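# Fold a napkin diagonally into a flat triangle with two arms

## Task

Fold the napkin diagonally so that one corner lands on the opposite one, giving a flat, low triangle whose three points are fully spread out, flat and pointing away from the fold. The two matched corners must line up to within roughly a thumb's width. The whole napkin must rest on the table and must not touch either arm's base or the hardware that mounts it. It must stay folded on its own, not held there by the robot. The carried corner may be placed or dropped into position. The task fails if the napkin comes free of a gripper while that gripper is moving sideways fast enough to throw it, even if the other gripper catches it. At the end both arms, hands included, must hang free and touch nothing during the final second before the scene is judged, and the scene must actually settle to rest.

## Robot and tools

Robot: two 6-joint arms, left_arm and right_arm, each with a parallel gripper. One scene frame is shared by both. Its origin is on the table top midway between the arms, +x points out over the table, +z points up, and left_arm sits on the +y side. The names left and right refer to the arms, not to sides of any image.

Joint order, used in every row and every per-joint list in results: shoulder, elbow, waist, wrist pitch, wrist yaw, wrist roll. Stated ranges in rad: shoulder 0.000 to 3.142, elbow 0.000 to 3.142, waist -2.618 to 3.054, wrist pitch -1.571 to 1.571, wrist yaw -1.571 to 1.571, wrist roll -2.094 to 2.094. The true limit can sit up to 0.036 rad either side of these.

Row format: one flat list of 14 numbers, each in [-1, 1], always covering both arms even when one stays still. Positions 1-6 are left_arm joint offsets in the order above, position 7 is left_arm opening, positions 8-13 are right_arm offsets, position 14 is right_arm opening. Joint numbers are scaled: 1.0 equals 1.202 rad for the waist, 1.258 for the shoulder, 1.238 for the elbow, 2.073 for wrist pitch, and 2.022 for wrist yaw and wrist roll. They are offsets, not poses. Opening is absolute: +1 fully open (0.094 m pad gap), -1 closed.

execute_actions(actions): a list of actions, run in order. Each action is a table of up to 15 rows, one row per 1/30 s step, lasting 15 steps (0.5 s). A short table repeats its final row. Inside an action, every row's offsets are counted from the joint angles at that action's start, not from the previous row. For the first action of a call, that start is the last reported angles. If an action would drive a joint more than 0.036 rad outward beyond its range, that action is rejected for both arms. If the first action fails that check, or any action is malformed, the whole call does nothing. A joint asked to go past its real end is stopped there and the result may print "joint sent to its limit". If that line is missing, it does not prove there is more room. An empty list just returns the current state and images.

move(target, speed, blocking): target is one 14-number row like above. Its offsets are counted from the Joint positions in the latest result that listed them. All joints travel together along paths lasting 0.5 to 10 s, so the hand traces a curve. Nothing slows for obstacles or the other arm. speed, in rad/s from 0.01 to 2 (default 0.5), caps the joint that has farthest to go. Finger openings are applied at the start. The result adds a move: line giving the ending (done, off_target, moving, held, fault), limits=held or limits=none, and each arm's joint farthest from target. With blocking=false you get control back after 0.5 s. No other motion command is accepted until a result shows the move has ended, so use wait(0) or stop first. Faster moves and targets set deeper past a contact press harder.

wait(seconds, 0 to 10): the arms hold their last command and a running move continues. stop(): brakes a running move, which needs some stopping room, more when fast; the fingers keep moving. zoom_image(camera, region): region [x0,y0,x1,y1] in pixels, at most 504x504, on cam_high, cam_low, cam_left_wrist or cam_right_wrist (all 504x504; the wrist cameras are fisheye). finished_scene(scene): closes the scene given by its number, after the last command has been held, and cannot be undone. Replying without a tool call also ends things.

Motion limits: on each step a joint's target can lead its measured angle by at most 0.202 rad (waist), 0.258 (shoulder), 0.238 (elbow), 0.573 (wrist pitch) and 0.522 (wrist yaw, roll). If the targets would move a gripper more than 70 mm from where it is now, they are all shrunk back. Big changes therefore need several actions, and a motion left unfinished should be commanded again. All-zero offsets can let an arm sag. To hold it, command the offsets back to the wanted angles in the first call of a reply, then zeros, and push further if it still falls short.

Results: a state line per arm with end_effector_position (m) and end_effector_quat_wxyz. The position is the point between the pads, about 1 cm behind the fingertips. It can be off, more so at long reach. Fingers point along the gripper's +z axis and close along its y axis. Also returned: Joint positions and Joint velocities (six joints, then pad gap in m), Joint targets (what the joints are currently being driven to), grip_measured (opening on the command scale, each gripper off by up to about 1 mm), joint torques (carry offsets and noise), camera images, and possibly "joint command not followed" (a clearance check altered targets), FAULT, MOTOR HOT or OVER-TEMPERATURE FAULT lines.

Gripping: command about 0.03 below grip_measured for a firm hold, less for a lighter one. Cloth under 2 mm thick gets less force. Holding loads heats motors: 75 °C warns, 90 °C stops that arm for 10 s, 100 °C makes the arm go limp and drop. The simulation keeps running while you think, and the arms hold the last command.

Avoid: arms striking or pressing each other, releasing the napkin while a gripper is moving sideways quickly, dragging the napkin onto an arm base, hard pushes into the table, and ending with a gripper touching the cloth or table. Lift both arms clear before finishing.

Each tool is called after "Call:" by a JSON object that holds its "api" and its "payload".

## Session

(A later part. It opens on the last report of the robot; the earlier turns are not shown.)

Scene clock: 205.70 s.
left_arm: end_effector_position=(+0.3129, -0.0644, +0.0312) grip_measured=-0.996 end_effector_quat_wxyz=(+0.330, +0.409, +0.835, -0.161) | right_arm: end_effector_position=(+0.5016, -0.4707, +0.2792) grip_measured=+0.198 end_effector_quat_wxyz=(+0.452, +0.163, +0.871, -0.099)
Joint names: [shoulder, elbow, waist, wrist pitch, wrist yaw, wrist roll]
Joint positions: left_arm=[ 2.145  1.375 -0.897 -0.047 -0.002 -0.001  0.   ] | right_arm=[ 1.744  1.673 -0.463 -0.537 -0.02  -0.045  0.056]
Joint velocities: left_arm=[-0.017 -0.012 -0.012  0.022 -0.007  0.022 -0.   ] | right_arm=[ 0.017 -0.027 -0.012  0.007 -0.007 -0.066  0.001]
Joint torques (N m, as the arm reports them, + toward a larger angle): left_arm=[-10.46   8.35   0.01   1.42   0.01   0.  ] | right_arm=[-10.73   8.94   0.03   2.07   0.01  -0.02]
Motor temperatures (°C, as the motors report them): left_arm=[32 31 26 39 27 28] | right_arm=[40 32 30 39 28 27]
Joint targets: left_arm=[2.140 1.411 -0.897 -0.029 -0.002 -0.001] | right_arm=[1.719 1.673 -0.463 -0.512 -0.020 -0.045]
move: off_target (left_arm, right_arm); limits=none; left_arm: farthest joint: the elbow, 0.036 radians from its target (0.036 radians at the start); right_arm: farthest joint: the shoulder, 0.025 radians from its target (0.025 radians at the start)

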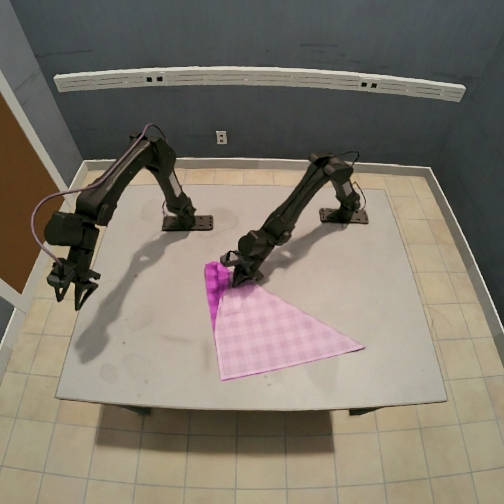

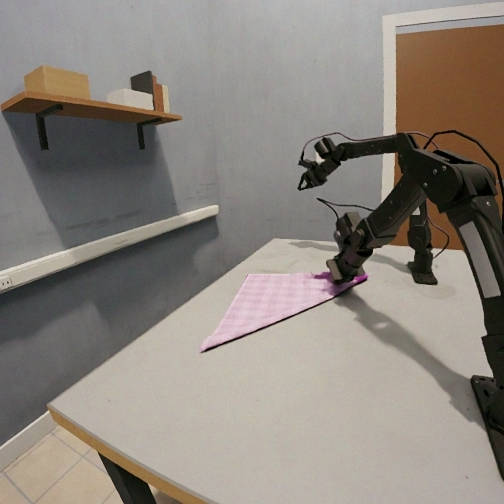

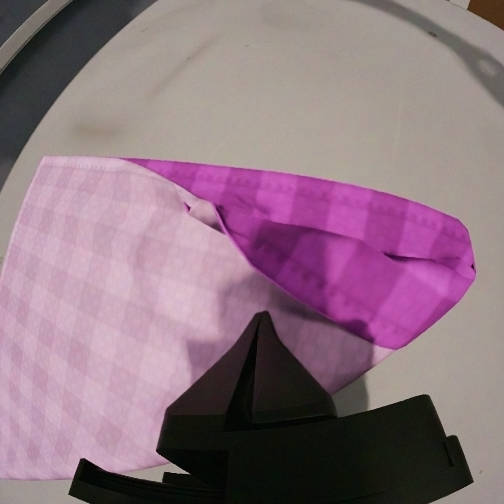

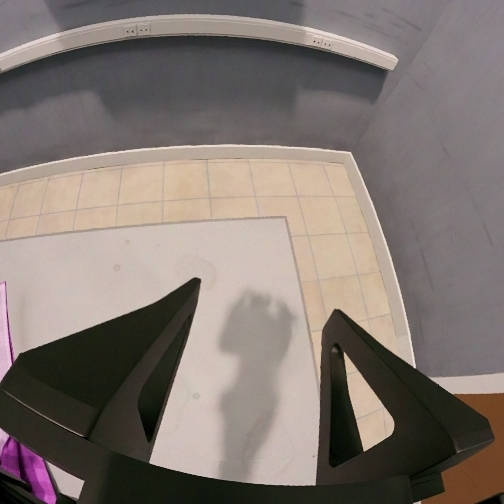

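Call:
{"api": "execute_actions", "payload": {"actions": [[[0.002,0.038,0,-0.002,0,0,-1,-0.02,0,0,0.012,0,0,0.2],[0.007,0.046,0,-0.003,0,0,-1,-0.02,0,0,0.012,0,0,0.2],[0.012,0.055,0,-0.005,0,0,-1,-0.02,0,0,0.012,0,0,0.2],[0.018,0.063,0,-0.007,0,0,-1,-0.02,0,0,0.012,0,0,0.2],[0.023,0.072,0,-0.008,0,0,-1,-0.02,0,0,0.012,0,0,0.2],[0.028,0.080,0,-0.010,0,0,-1,-0.02,0,0,0.012,0,0,0.2],[0.034,0.089,0,-0.011,0,0,-1,-0.02,0,0,0.012,0,0,0.2],[0.039,0.097,0,-0.013,0,0,-1,-0.02,0,0,0.012,0,0,0.2],[0.045,0.106,0,-0.015,0,0,-1,-0.02,0,0,0.012,0,0,0.2],[0.05,0.114,0,-0.016,0,0,-1,-0.02,0,0,0.012,0,0,0.2]]]}}

Call:
{"api": "wait", "payload": {"seconds": 0.5}}

Scene clock: 208.73 s.
left_arm: end_effector_position=(+0.3266, -0.0821, +0.0335) grip_measured=-0.996 end_effector_quat_wxyz=(+0.336, +0.408, +0.833, -0.165) | right_arm: end_effector_position=(+0.5016, -0.4707, +0.2792) grip_measured=+0.198 end_effector_quat_wxyz=(+0.452, +0.163, +0.871, -0.099)
Joint names: [shoulder, elbow, waist, wrist pitch, wrist yaw, wrist roll]
Joint positions: left_arm=[ 2.211  1.485 -0.897 -0.076 -0.002 -0.001  0.   ] | right_arm=[ 1.744  1.673 -0.463 -0.537 -0.02  -0.045  0.056]
Joint velocities: left_arm=[ 0.007 -0.002 -0.007 -0.007 -0.022 -0.037 -0.001] | right_arm=[ 0.012 -0.012 -0.002 -0.051 -0.022 -0.066 -0.001]
Joint torques (N m, as the arm reports them, + toward a larger angle): left_arm=[-10.86   8.18  -0.04   1.35   0.02   0.02] | right_arm=[-10.71   8.94   0.02   2.06   0.01  -0.02]
Motor temperatures (°C, as the motors report them): left_arm=[33 32 26 39 27 28] | right_arm=[40 32 30 39 28 27]
Joint targets: left_arm=[2.208 1.516 -0.897 -0.081 -0.002 -0.001] | right_arm=[1.719 1.673 -0.463 -0.512 -0.020 -0.045]

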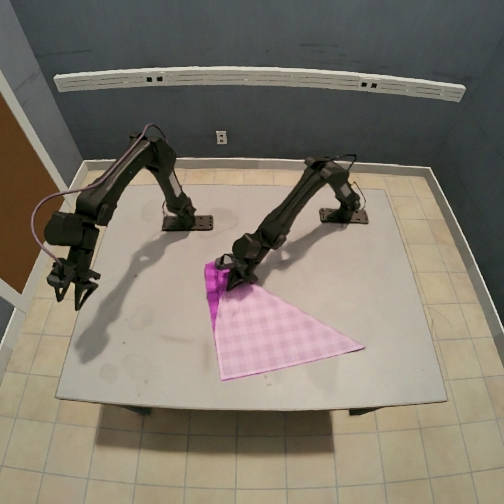

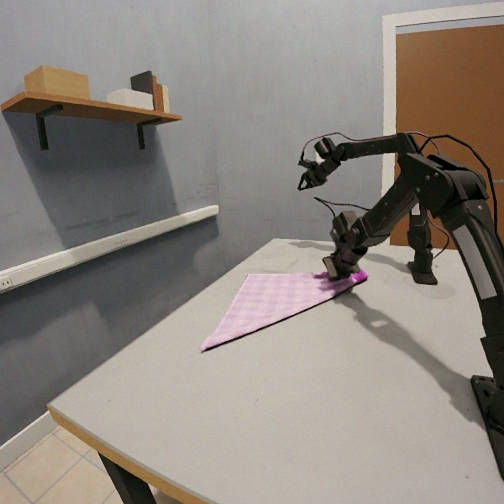

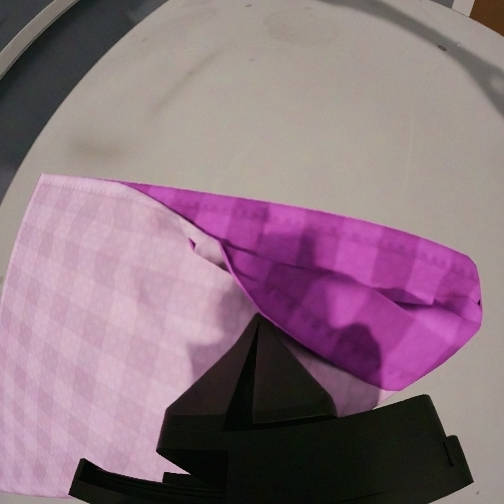

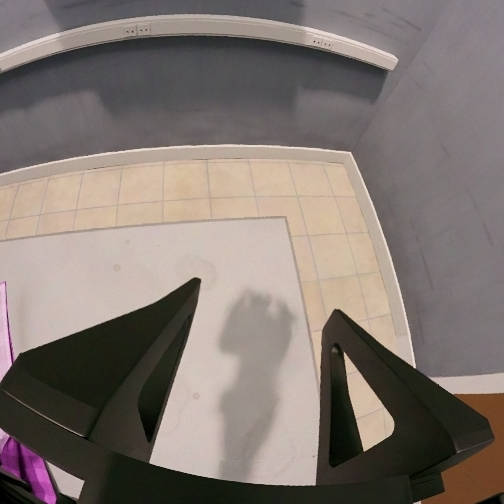

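Scene clock: 209.23 s.
left_arm: end_effector_position=(+0.3258, -0.0810, +0.0319) grip_measured=-0.996 end_effector_quat_wxyz=(+0.333, +0.409, +0.834, -0.163) | right_arm: end_effector_position=(+0.5016, -0.4707, +0.2792) grip_measured=+0.198 end_effector_quat_wxyz=(+0.452, +0.163, +0.871, -0.099)
Joint names: [shoulder, elbow, waist, wrist pitch, wrist yaw, wrist roll]
Joint positions: left_arm=[ 2.212  1.485 -0.897 -0.083 -0.002 -0.001  0.   ] | right_arm=[ 1.744  1.673 -0.463 -0.537 -0.02  -0.045  0.056]
Joint velocities: left_arm=[ 0.002 -0.017 -0.012  0.022 -0.051 -0.007  0.   ] | right_arm=[-0.012 -0.007 -0.012  0.022  0.007  0.037  0.001]
Joint torques (N m, as the arm reports them, + toward a larger angle): left_arm=[-10.93   8.05   0.04   1.29   0.01  -0.01] | right_arm=[-10.71   8.94   0.04   2.07   0.    -0.02]
Motor temperatures (°C, as the motors report them): left_arm=[33 32 26 39 27 28] | right_arm=[40 32 30 39 28 27]
Joint targets: left_arm=[2.208 1.516 -0.897 -0.081 -0.002 -0.001] | right_arm=[1.719 1.673 -0.463 -0.512 -0.020 -0.045]
wait: 0.50 s; at rest by 0.30 s

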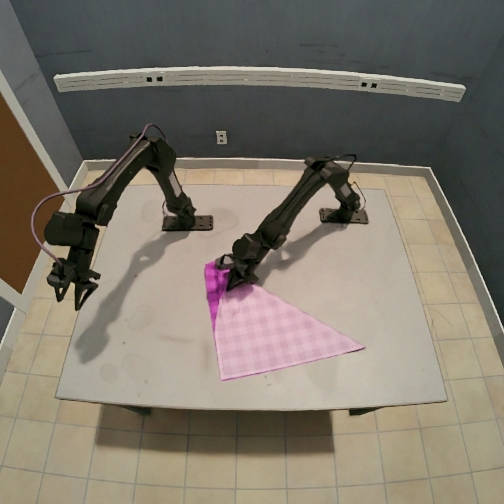

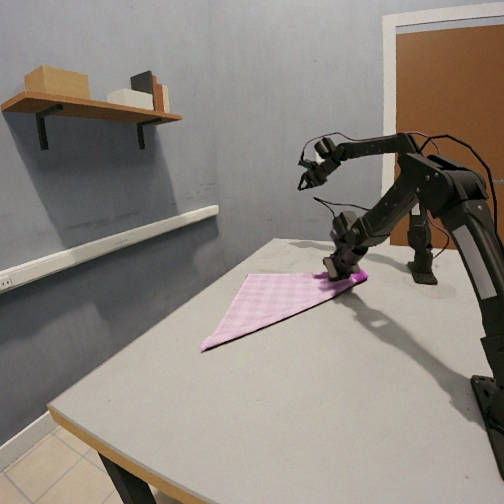

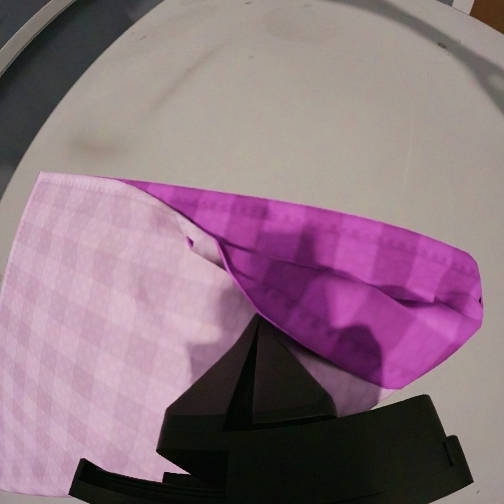

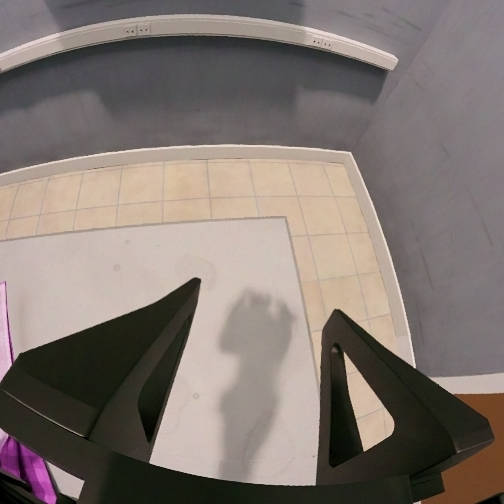

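Call:
{"api": "execute_actions", "payload": {"actions": [[[0.002,0.038,-0.008,-0.002,0,0,-1,-0.02,0,0,0.012,0,0,0.2],[0.007,0.046,-0.011,-0.003,0,0,-1,-0.02,0,0,0.012,0,0,0.2],[0.012,0.055,-0.014,-0.005,0,0,-1,-0.02,0,0,0.012,0,0,0.2],[0.018,0.063,-0.017,-0.007,0,0,-1,-0.02,0,0,0.012,0,0,0.2],[0.023,0.072,-0.02,-0.008,0,0,-1,-0.02,0,0,0.012,0,0,0.2],[0.028,0.080,-0.023,-0.010,0,0,-1,-0.02,0,0,0.012,0,0,0.2],[0.034,0.089,-0.026,-0.011,0,0,-1,-0.02,0,0,0.012,0,0,0.2],[0.039,0.097,-0.029,-0.013,0,0,-1,-0.02,0,0,0.012,0,0,0.2],[0.045,0.106,-0.032,-0.015,0,0,-1,-0.02,0,0,0.012,0,0,0.2],[0.05,0.114,-0.035,-0.016,0,0,-1,-0.02,0,0,0.012,0,0,0.2]]]}}

Scene clock: 211.73 s.
left_arm: end_effector_position=(+0.3201, -0.1113, +0.0325) grip_measured=-0.996 end_effector_quat_wxyz=(+0.335, +0.424, +0.824, -0.172) | right_arm: end_effector_position=(+0.5016, -0.4707, +0.2792) grip_measured=+0.198 end_effector_quat_wxyz=(+0.452, +0.163, +0.871, -0.099)
Joint names: [shoulder, elbow, waist, wrist pitch, wrist yaw, wrist roll]
Joint positions: left_arm=[ 2.279  1.594 -0.936 -0.113 -0.002 -0.001  0.   ] | right_arm=[ 1.744  1.673 -0.463 -0.537 -0.02  -0.045  0.056]
Joint velocities: left_arm=[ 0.032 -0.012 -0.027 -0.051  0.022  0.022 -0.001] | right_arm=[-0.002 -0.012 -0.017  0.066  0.007 -0.007 -0.   ]
Joint torques (N m, as the arm reports them, + toward a larger angle): left_arm=[-11.58   8.4   -0.3    1.3    0.02   0.02] | right_arm=[-10.72   8.93   0.03   2.07   0.01  -0.02]
Motor temperatures (°C, as the motors report them): left_arm=[34 32 26 38 27 28] | right_arm=[40 32 30 39 28 27]
Joint targets: left_arm=[2.275 1.626 -0.939 -0.117 -0.002 -0.001] | right_arm=[1.719 1.673 -0.463 -0.512 -0.020 -0.045]

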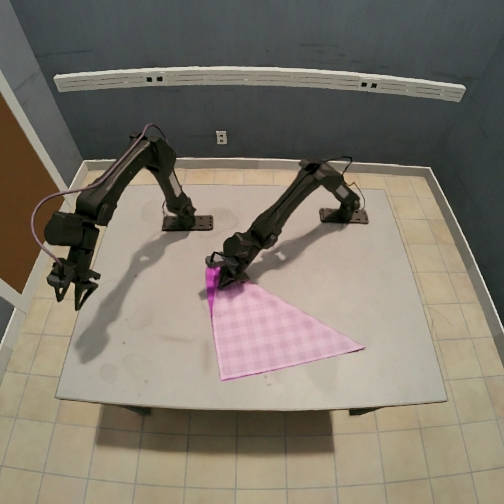

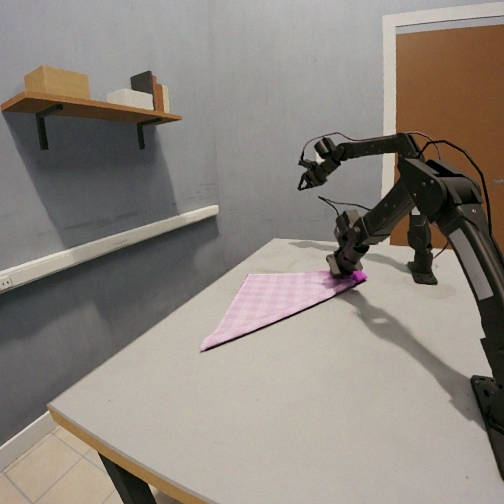

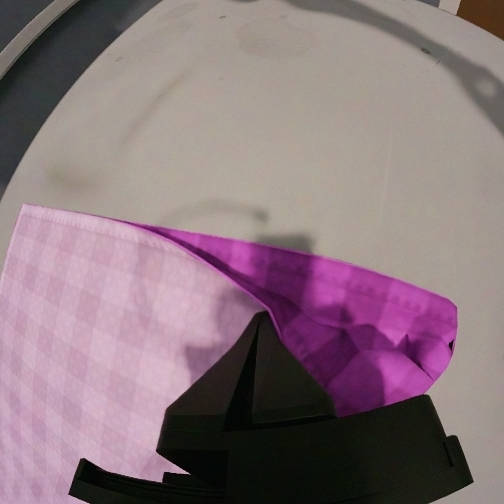

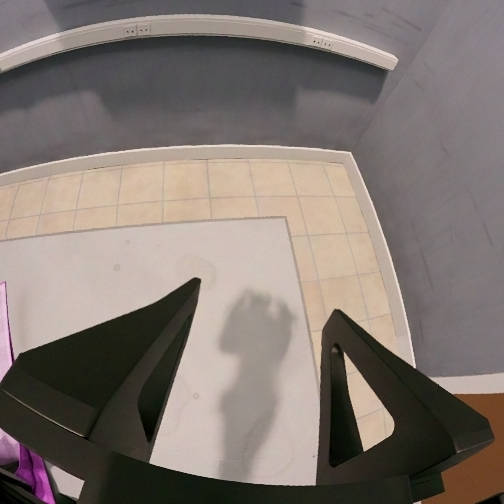

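Working. Sweep with waist toward the corner.

Call:
{"api": "move", "payload": {"target": [-0.004,0.026,-0.05,-0.002,0,0,-1,-0.02,0,0,0.012,0,0,0.2], "speed": 0.06}}

Scene clock: 213.70 s.
left_arm: end_effector_position=(+0.2935, -0.1276, +0.0309) grip_measured=-0.996 end_effector_quat_wxyz=(+0.327, +0.446, +0.814, -0.179) | right_arm: end_effector_position=(+0.5016, -0.4707, +0.2792) grip_measured=+0.198 end_effector_quat_wxyz=(+0.452, +0.163, +0.871, -0.099)
Joint names: [shoulder, elbow, waist, wrist pitch, wrist yaw, wrist roll]
Joint positions: left_arm=[ 2.28   1.594 -0.989 -0.12  -0.002 -0.001  0.   ] | right_arm=[ 1.744  1.673 -0.463 -0.537 -0.02  -0.045  0.056]
Joint velocities: left_arm=[-0.032  0.007 -0.007  0.11  -0.007 -0.007  0.   ] | right_arm=[-0.012 -0.002 -0.007  0.037  0.007 -0.051 -0.001]
Joint torques (N m, as the arm reports them, + toward a larger angle): left_arm=[-11.5    8.38  -0.7    1.3    0.     0.  ] | right_arm=[-10.72   8.94   0.03   2.06   0.01  -0.02]
Motor temperatures (°C, as the motors report them): left_arm=[34 32 26 38 27 28] | right_arm=[40 32 30 39 28 27]
Joint targets: left_arm=[2.274 1.626 -0.996 -0.117 -0.002 -0.001] | right_arm=[1.719 1.673 -0.463 -0.512 -0.020 -0.045]
move: off_target (left_arm, right_arm); limits=none; left_arm: farthest joint: the elbow, 0.032 radians from its target (0.032 radians at the start); right_arm: farthest joint: the shoulder, 0.025 radians from its target (0.025 radians at the start)

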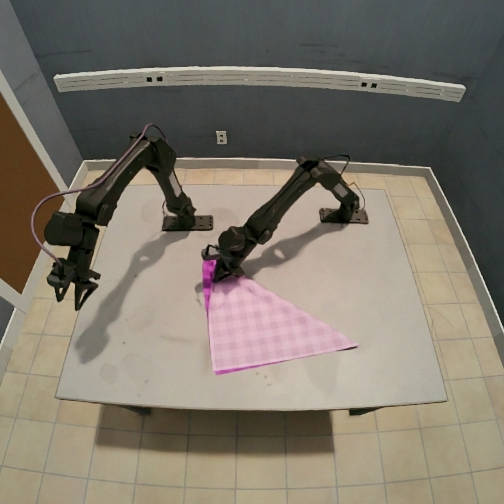

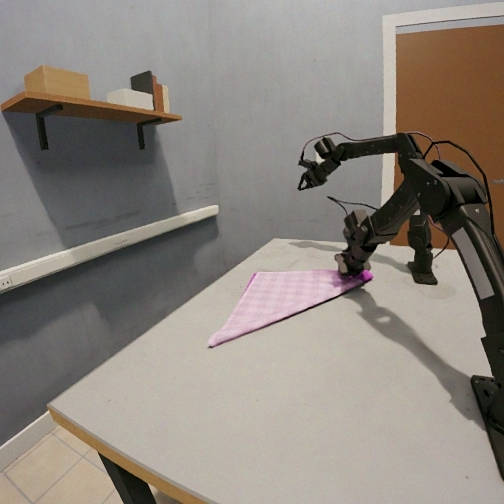

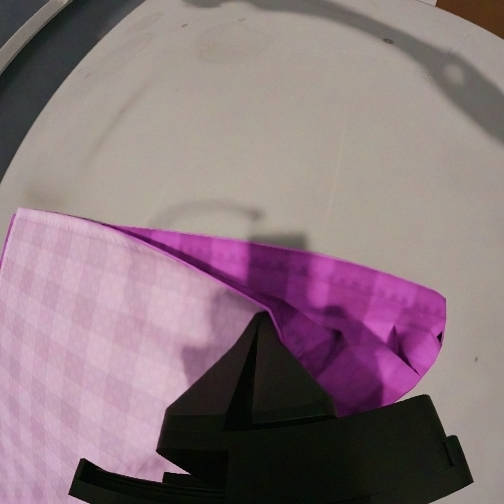

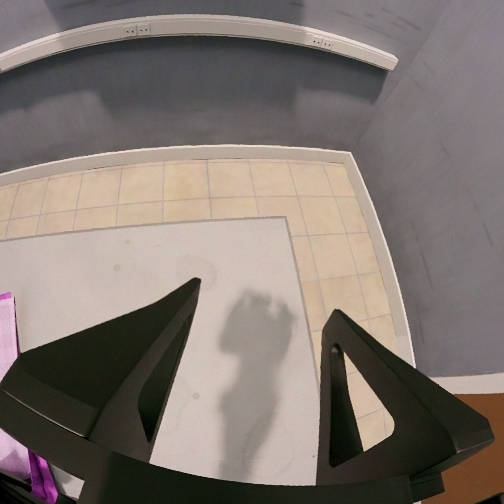

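Call:
{"api": "move", "payload": {"target": [-0.004,0.026,0,0,0,0,-1,0.36,0.129,0.635,-0.122,0,0,0.6], "speed": 0.4}}

Scene clock: 218.33 s.
left_arm: end_effector_position=(+0.2933, -0.1274, +0.0307) grip_measured=-0.996 end_effector_quat_wxyz=(+0.327, +0.446, +0.814, -0.179) | right_arm: end_effector_position=(+0.5135, -0.0825, +0.0574) grip_measured=+0.598 end_effector_quat_wxyz=(+0.186, -0.192, +0.963, +0.037)
Joint names: [shoulder, elbow, waist, wrist pitch, wrist yaw, wrist roll]
Joint positions: left_arm=[ 2.28   1.594 -0.989 -0.122 -0.002 -0.001  0.   ] | right_arm=[ 2.207  1.797  0.307 -0.779 -0.018 -0.045  0.075]
Joint velocities: left_arm=[-0.002 -0.012 -0.032  0.081  0.007  0.007 -0.   ] | right_arm=[ 0.002  0.007 -0.012 -0.037 -0.022 -0.051  0.   ]
Joint torques (N m, as the arm reports them, + toward a larger angle): left_arm=[-11.58   8.3    0.01   1.27   0.01   0.  ] | right_arm=[-12.98  11.36  -0.53   0.87  -0.01  -0.02]
Motor temperatures (°C, as the motors report them): left_arm=[35 32 26 38 27 28] | right_arm=[40 33 30 39 28 27]
Joint targets: left_arm=[2.275 1.626 -0.989 -0.121 -0.002 -0.001] | right_arm=[2.196 1.833 0.301 -0.790 -0.019 -0.045]
move: off_target (left_arm, right_arm); limits=none; left_arm: farthest joint: the elbow, 0.032 radians from its target (0.032 radians at the start); right_arm: farthest joint: the elbow, 0.036 radians from its target (0.160 radians at the start)

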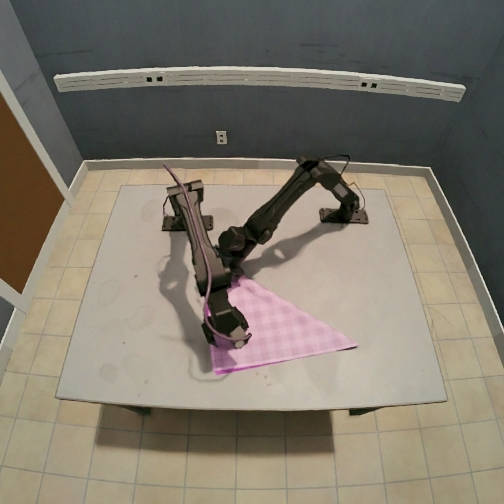

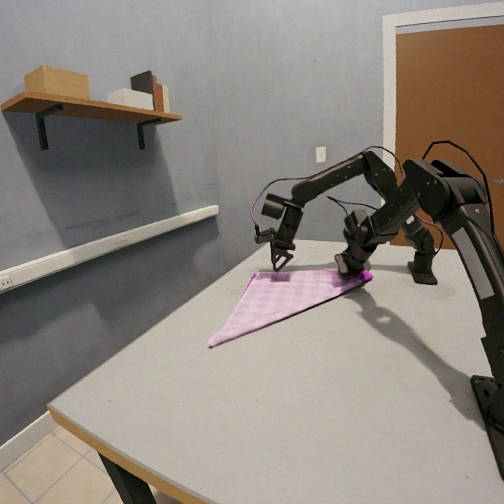

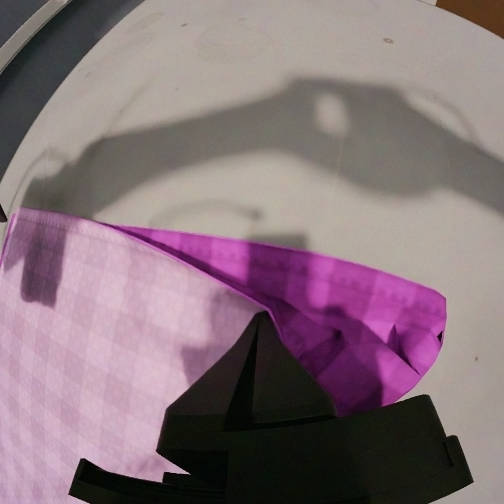

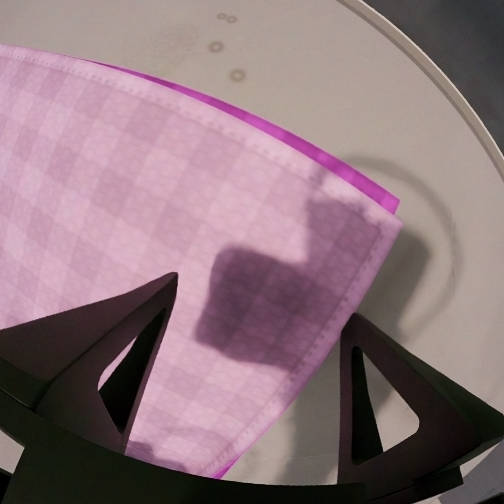

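Call:
{"api": "move", "payload": {"target": [-0.004,0.026,0,0,0,0,-1,0.078,0.029,0,0,0,0,0.2], "speed": 0.08}}

Scene clock: 220.43 s.
left_arm: end_effector_position=(+0.2932, -0.1272, +0.0305) grip_measured=-0.996 end_effector_quat_wxyz=(+0.326, +0.446, +0.814, -0.178) | right_arm: end_effector_position=(+0.5094, -0.0839, +0.0175) grip_measured=+0.202 end_effector_quat_wxyz=(+0.148, -0.193, +0.969, +0.031)
Joint names: [shoulder, elbow, waist, wrist pitch, wrist yaw, wrist roll]
Joint positions: left_arm=[ 2.28   1.594 -0.989 -0.123 -0.002 -0.001  0.   ] | right_arm=[ 2.294  1.806  0.307 -0.779 -0.018 -0.045  0.056]
Joint velocities: left_arm=[-0.002 -0.007  0.002 -0.022 -0.051 -0.007 -0.001] | right_arm=[-0.007  0.027 -0.002 -0.022 -0.066  0.022 -0.   ]
Joint torques (N m, as the arm reports them, + toward a larger angle): left_arm=[-11.53   8.36  -0.03   1.28   0.     0.01] | right_arm=[-11.69  10.27  -0.01   0.87   0.    -0.02]
Motor temperatures (°C, as the motors report them): left_arm=[36 32 26 38 27 28] | right_arm=[40 33 30 38 28 27]
Joint targets: left_arm=[2.275 1.626 -0.989 -0.122 -0.002 -0.001] | right_arm=[2.306 1.832 0.307 -0.779 -0.018 -0.045]
move: off_target (left_arm, right_arm); limits=none; left_arm: farthest joint: the elbow, 0.032 radians from its target (0.032 radians at the start); right_arm: farthest joint: the elbow, 0.027 radians from its target (0.036 radians at the start)

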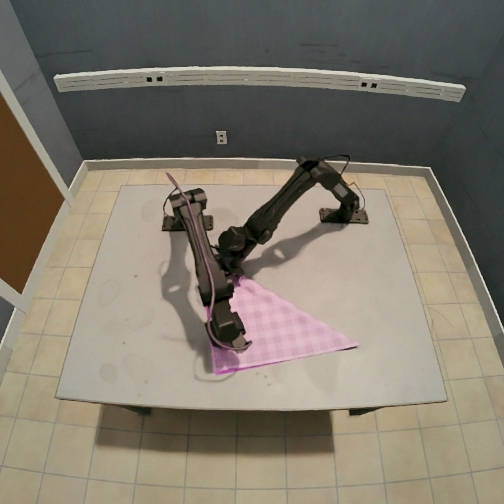

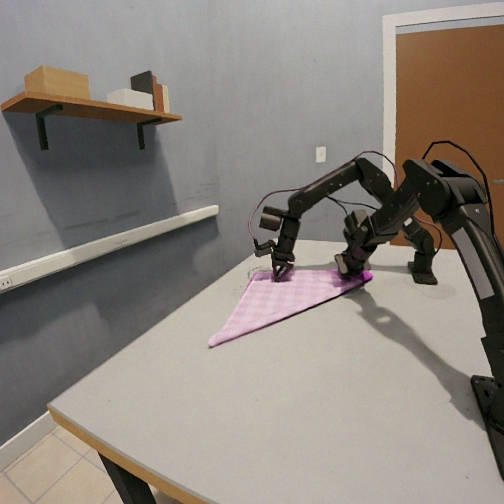

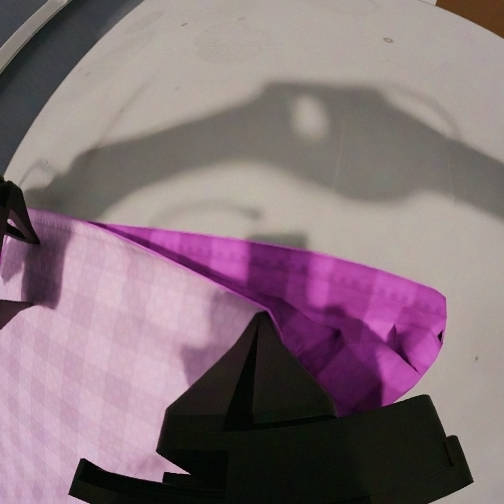

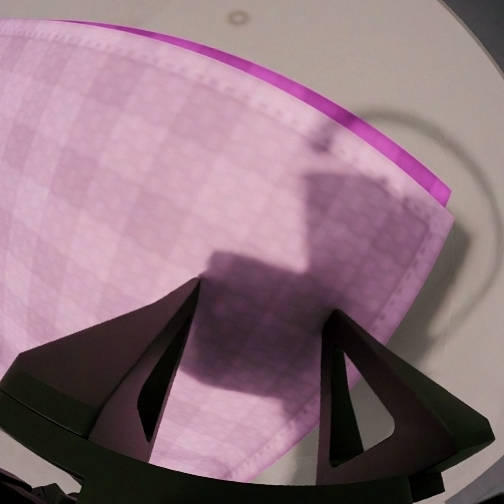

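Pinned. Sweep left waist with right pressing.

Call:
{"api": "execute_actions", "payload": {"actions": [[[-0.004,0.026,-0.006,0,0,0,-1,0.016,0,0,0,0,0,0.2],[-0.004,0.026,-0.009,0,0,0,-1,0.016,0,0,0,0,0,0.2],[-0.004,0.026,-0.012,0,0,0,-1,0.016,0,0,0,0,0,0.2],[-0.004,0.026,-0.015,0,0,0,-1,0.016,0,0,0,0,0,0.2],[-0.004,0.026,-0.018,0,0,0,-1,0.016,0,0,0,0,0,0.2],[-0.004,0.026,-0.021,0,0,0,-1,0.016,0,0,0,0,0,0.2],[-0.004,0.026,-0.024,0,0,0,-1,0.016,0,0,0,0,0,0.2],[-0.004,0.026,-0.027,0,0,0,-1,0.016,0,0,0,0,0,0.2],[-0.004,0.026,-0.03,0,0,0,-1,0.016,0,0,0,0,0,0.2],[-0.004,0.026,-0.033,0,0,0,-1,0.016,0,0,0,0,0,0.2],[-0.004,0.026,-0.036,0,0,0,-1,0.016,0,0,0,0,0,0.2],[-0.004,0.026,-0.04,0,0,0,-1,0.016,0,0,0,0,0,0.2]]]}}

Scene clock: 222.77 s.
left_arm: end_effector_position=(+0.2758, -0.1377, +0.0303) grip_measured=-0.996 end_effector_quat_wxyz=(+0.324, +0.460, +0.807, -0.181) | right_arm: end_effector_position=(+0.5094, -0.0839, +0.0175) grip_measured=+0.202 end_effector_quat_wxyz=(+0.148, -0.193, +0.969, +0.031)
Joint names: [shoulder, elbow, waist, wrist pitch, wrist yaw, wrist roll]
Joint positions: left_arm=[ 2.28   1.594 -1.026 -0.124 -0.009 -0.001  0.   ] | right_arm=[ 2.294  1.806  0.307 -0.779 -0.018 -0.045  0.056]
Joint velocities: left_arm=[-0.017  0.002 -0.051  0.037 -0.022 -0.037  0.   ] | right_arm=[-0.002 -0.002 -0.002  0.007 -0.022  0.037  0.001]
Joint torques (N m, as the arm reports them, + toward a larger angle): left_arm=[-11.58   8.23  -0.91   1.26   0.13   0.  ] | right_arm=[-11.07   8.     0.03   0.86   0.    -0.02]
Motor temperatures (°C, as the motors report them): left_arm=[36 32 26 38 27 28] | right_arm=[40 33 30 38 28 27]
Joint targets: left_arm=[2.275 1.626 -1.037 -0.123 -0.002 -0.001] | right_arm=[2.314 1.806 0.307 -0.779 -0.018 -0.045]

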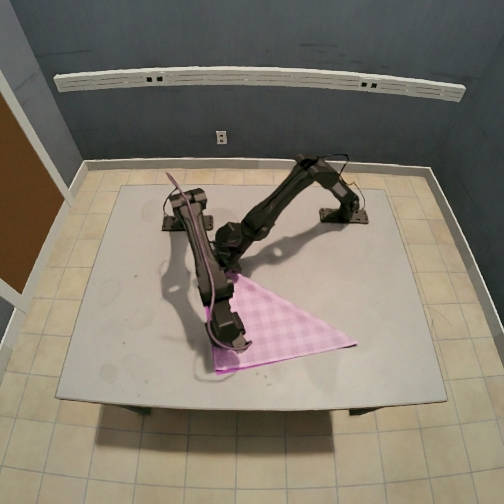

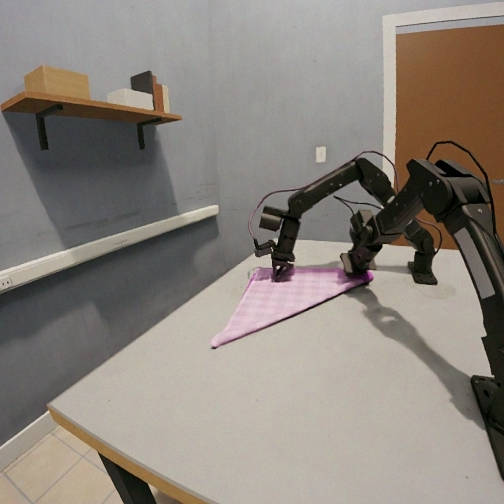

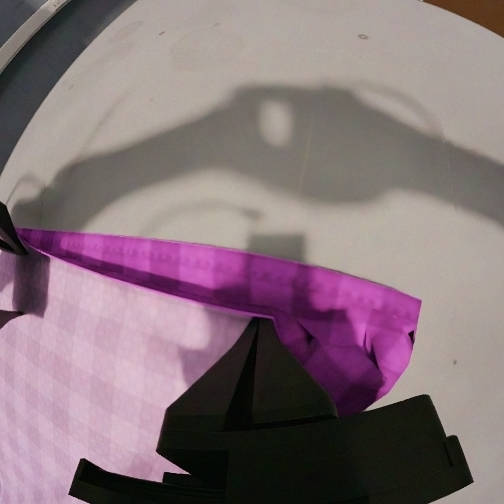

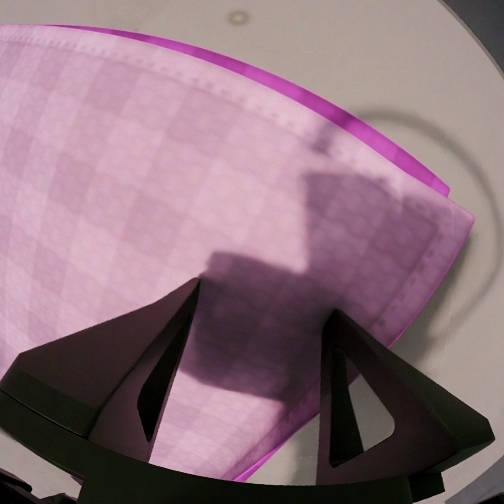

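Call:
{"api": "execute_actions", "payload": {"actions": [[[0.002,0.038,-0.005,-0.002,0,0,-1,0.016,0,0,0,0,0,0.2],[0.007,0.046,-0.005,-0.003,0,0,-1,0.016,0,0,0,0,0,0.2],[0.012,0.055,-0.005,-0.005,0,0,-1,0.016,0,0,0,0,0,0.2],[0.018,0.063,-0.005,-0.007,0,0,-1,0.016,0,0,0,0,0,0.2],[0.023,0.072,-0.005,-0.008,0,0,-1,0.016,0,0,0,0,0,0.2],[0.028,0.080,-0.005,-0.010,0,0,-1,0.016,0,0,0,0,0,0.2],[0.034,0.089,-0.005,-0.011,0,0,-1,0.016,0,0,0,0,0,0.2],[0.039,0.097,-0.005,-0.013,0,0,-1,0.016,0,0,0,0,0,0.2],[0.045,0.106,-0.005,-0.015,0,0,-1,0.016,0,0,0,0,0,0.2],[0.05,0.114,-0.005,-0.016,0,0,-1,0.016,0,0,0,0,0,0.2],[0.054,0.123,-0.005,-0.016,0,0,-1,0.016,0,0,0,0,0,0.2],[0.058,0.132,-0.005,-0.016,0,0,-1,0.016,0,0,0,0,0,0.2],[0.062,0.14,-0.005,-0.016,0,0,-1,0.016,0,0,0,0,0,0.2]]]}}

Call:
{"api": "wait", "payload": {"seconds": 0.3}}

Scene clock: 225.90 s.
left_arm: end_effector_position=(+0.2893, -0.1594, +0.0317) grip_measured=-0.996 end_effector_quat_wxyz=(+0.335, +0.457, +0.803, -0.183) | right_arm: end_effector_position=(+0.5094, -0.0839, +0.0175) grip_measured=+0.202 end_effector_quat_wxyz=(+0.148, -0.193, +0.969, +0.031)
Joint names: [shoulder, elbow, waist, wrist pitch, wrist yaw, wrist roll]
Joint positions: left_arm=[ 2.362  1.73  -1.027 -0.155 -0.017 -0.001  0.   ] | right_arm=[ 2.294  1.806  0.307 -0.779 -0.018 -0.045  0.056]
Joint velocities: left_arm=[ 0.071  0.081 -0.007 -0.051  0.022  0.051  0.   ] | right_arm=[-0.017  0.007  0.002 -0.066  0.051 -0.081 -0.001]
Joint torques (N m, as the arm reports them, + toward a larger angle): left_arm=[-12.4    8.27  -0.53   1.31   0.06   0.01] | right_arm=[-11.08   8.     0.02   0.86   0.    -0.02]
Motor temperatures (°C, as the motors report them): left_arm=[37 32 26 38 27 28] | right_arm=[40 33 30 37 28 27]
Joint targets: left_arm=[2.358 1.767 -1.032 -0.157 -0.009 -0.001] | right_arm=[2.314 1.806 0.307 -0.779 -0.018 -0.045]

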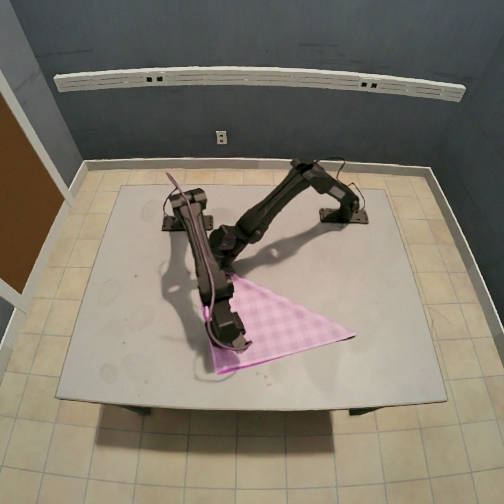

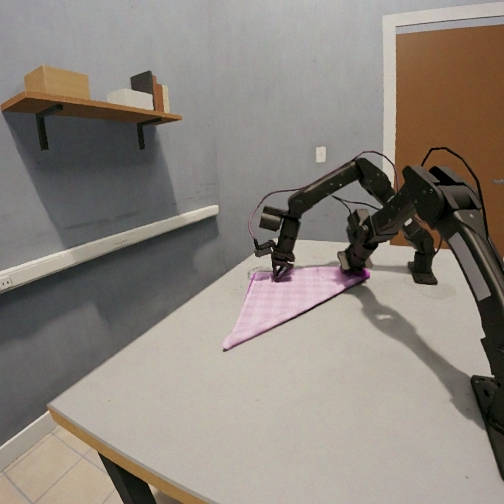

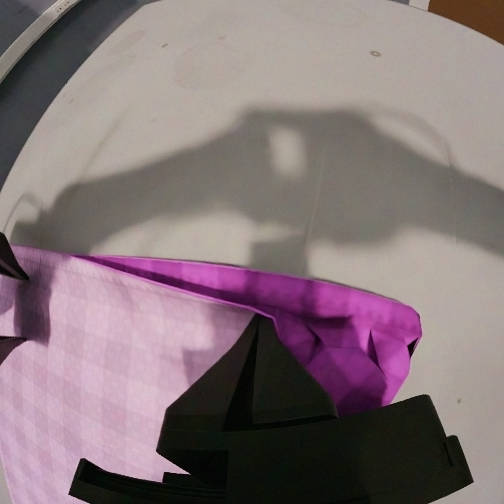

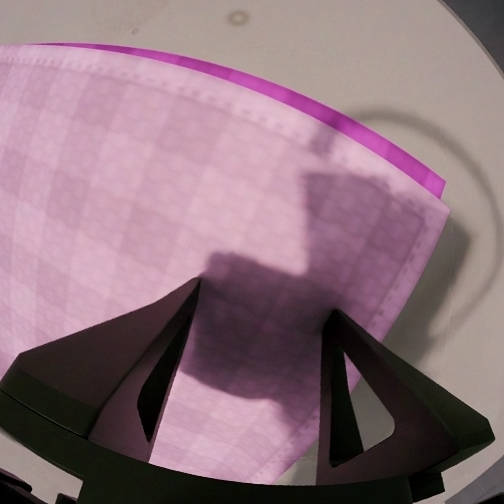

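Scene clock: 226.20 s.
left_arm: end_effector_position=(+0.2895, -0.1597, +0.0321) grip_measured=-0.996 end_effector_quat_wxyz=(+0.335, +0.457, +0.804, -0.183) | right_arm: end_effector_position=(+0.5094, -0.0839, +0.0175) grip_measured=+0.202 end_effector_quat_wxyz=(+0.148, -0.193, +0.969, +0.031)
Joint names: [shoulder, elbow, waist, wrist pitch, wrist yaw, wrist roll]
Joint positions: left_arm=[ 2.364  1.735 -1.027 -0.16  -0.017 -0.001  0.   ] | right_arm=[ 2.294  1.806  0.307 -0.779 -0.018 -0.045  0.056]
Joint velocities: left_arm=[-0.032 -0.012 -0.007  0.081  0.007 -0.081 -0.   ] | right_arm=[ 0.007 -0.002 -0.017  0.022 -0.022 -0.095  0.   ]
Joint torques (N m, as the arm reports them, + toward a larger angle): left_arm=[-12.21   8.48  -0.47   1.3    0.08  -0.01] | right_arm=[-11.07   7.98   0.03   0.85   0.    -0.02]
Motor temperatures (°C, as the motors report them): left_arm=[37 32 26 38 27 28] | right_arm=[40 33 30 37 28 27]
Joint targets: left_arm=[2.358 1.767 -1.032 -0.157 -0.009 -0.001] | right_arm=[2.314 1.806 0.307 -0.779 -0.018 -0.045]
wait: 0.30 s; no rest

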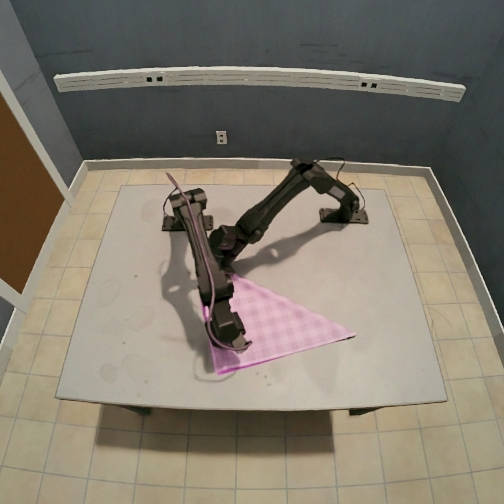

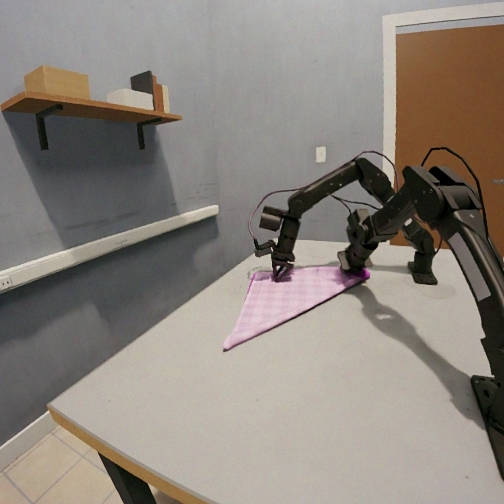

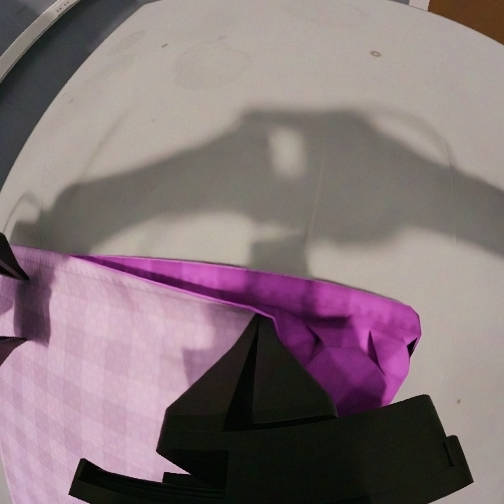

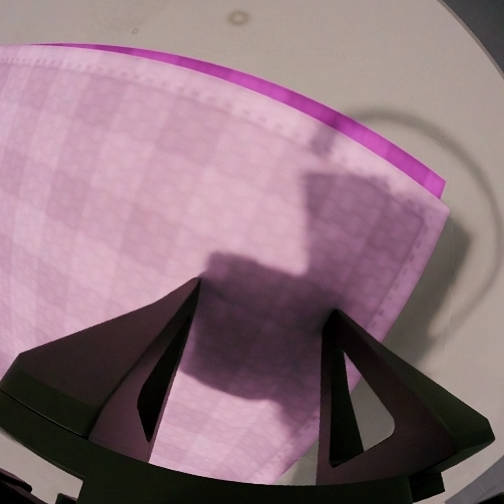

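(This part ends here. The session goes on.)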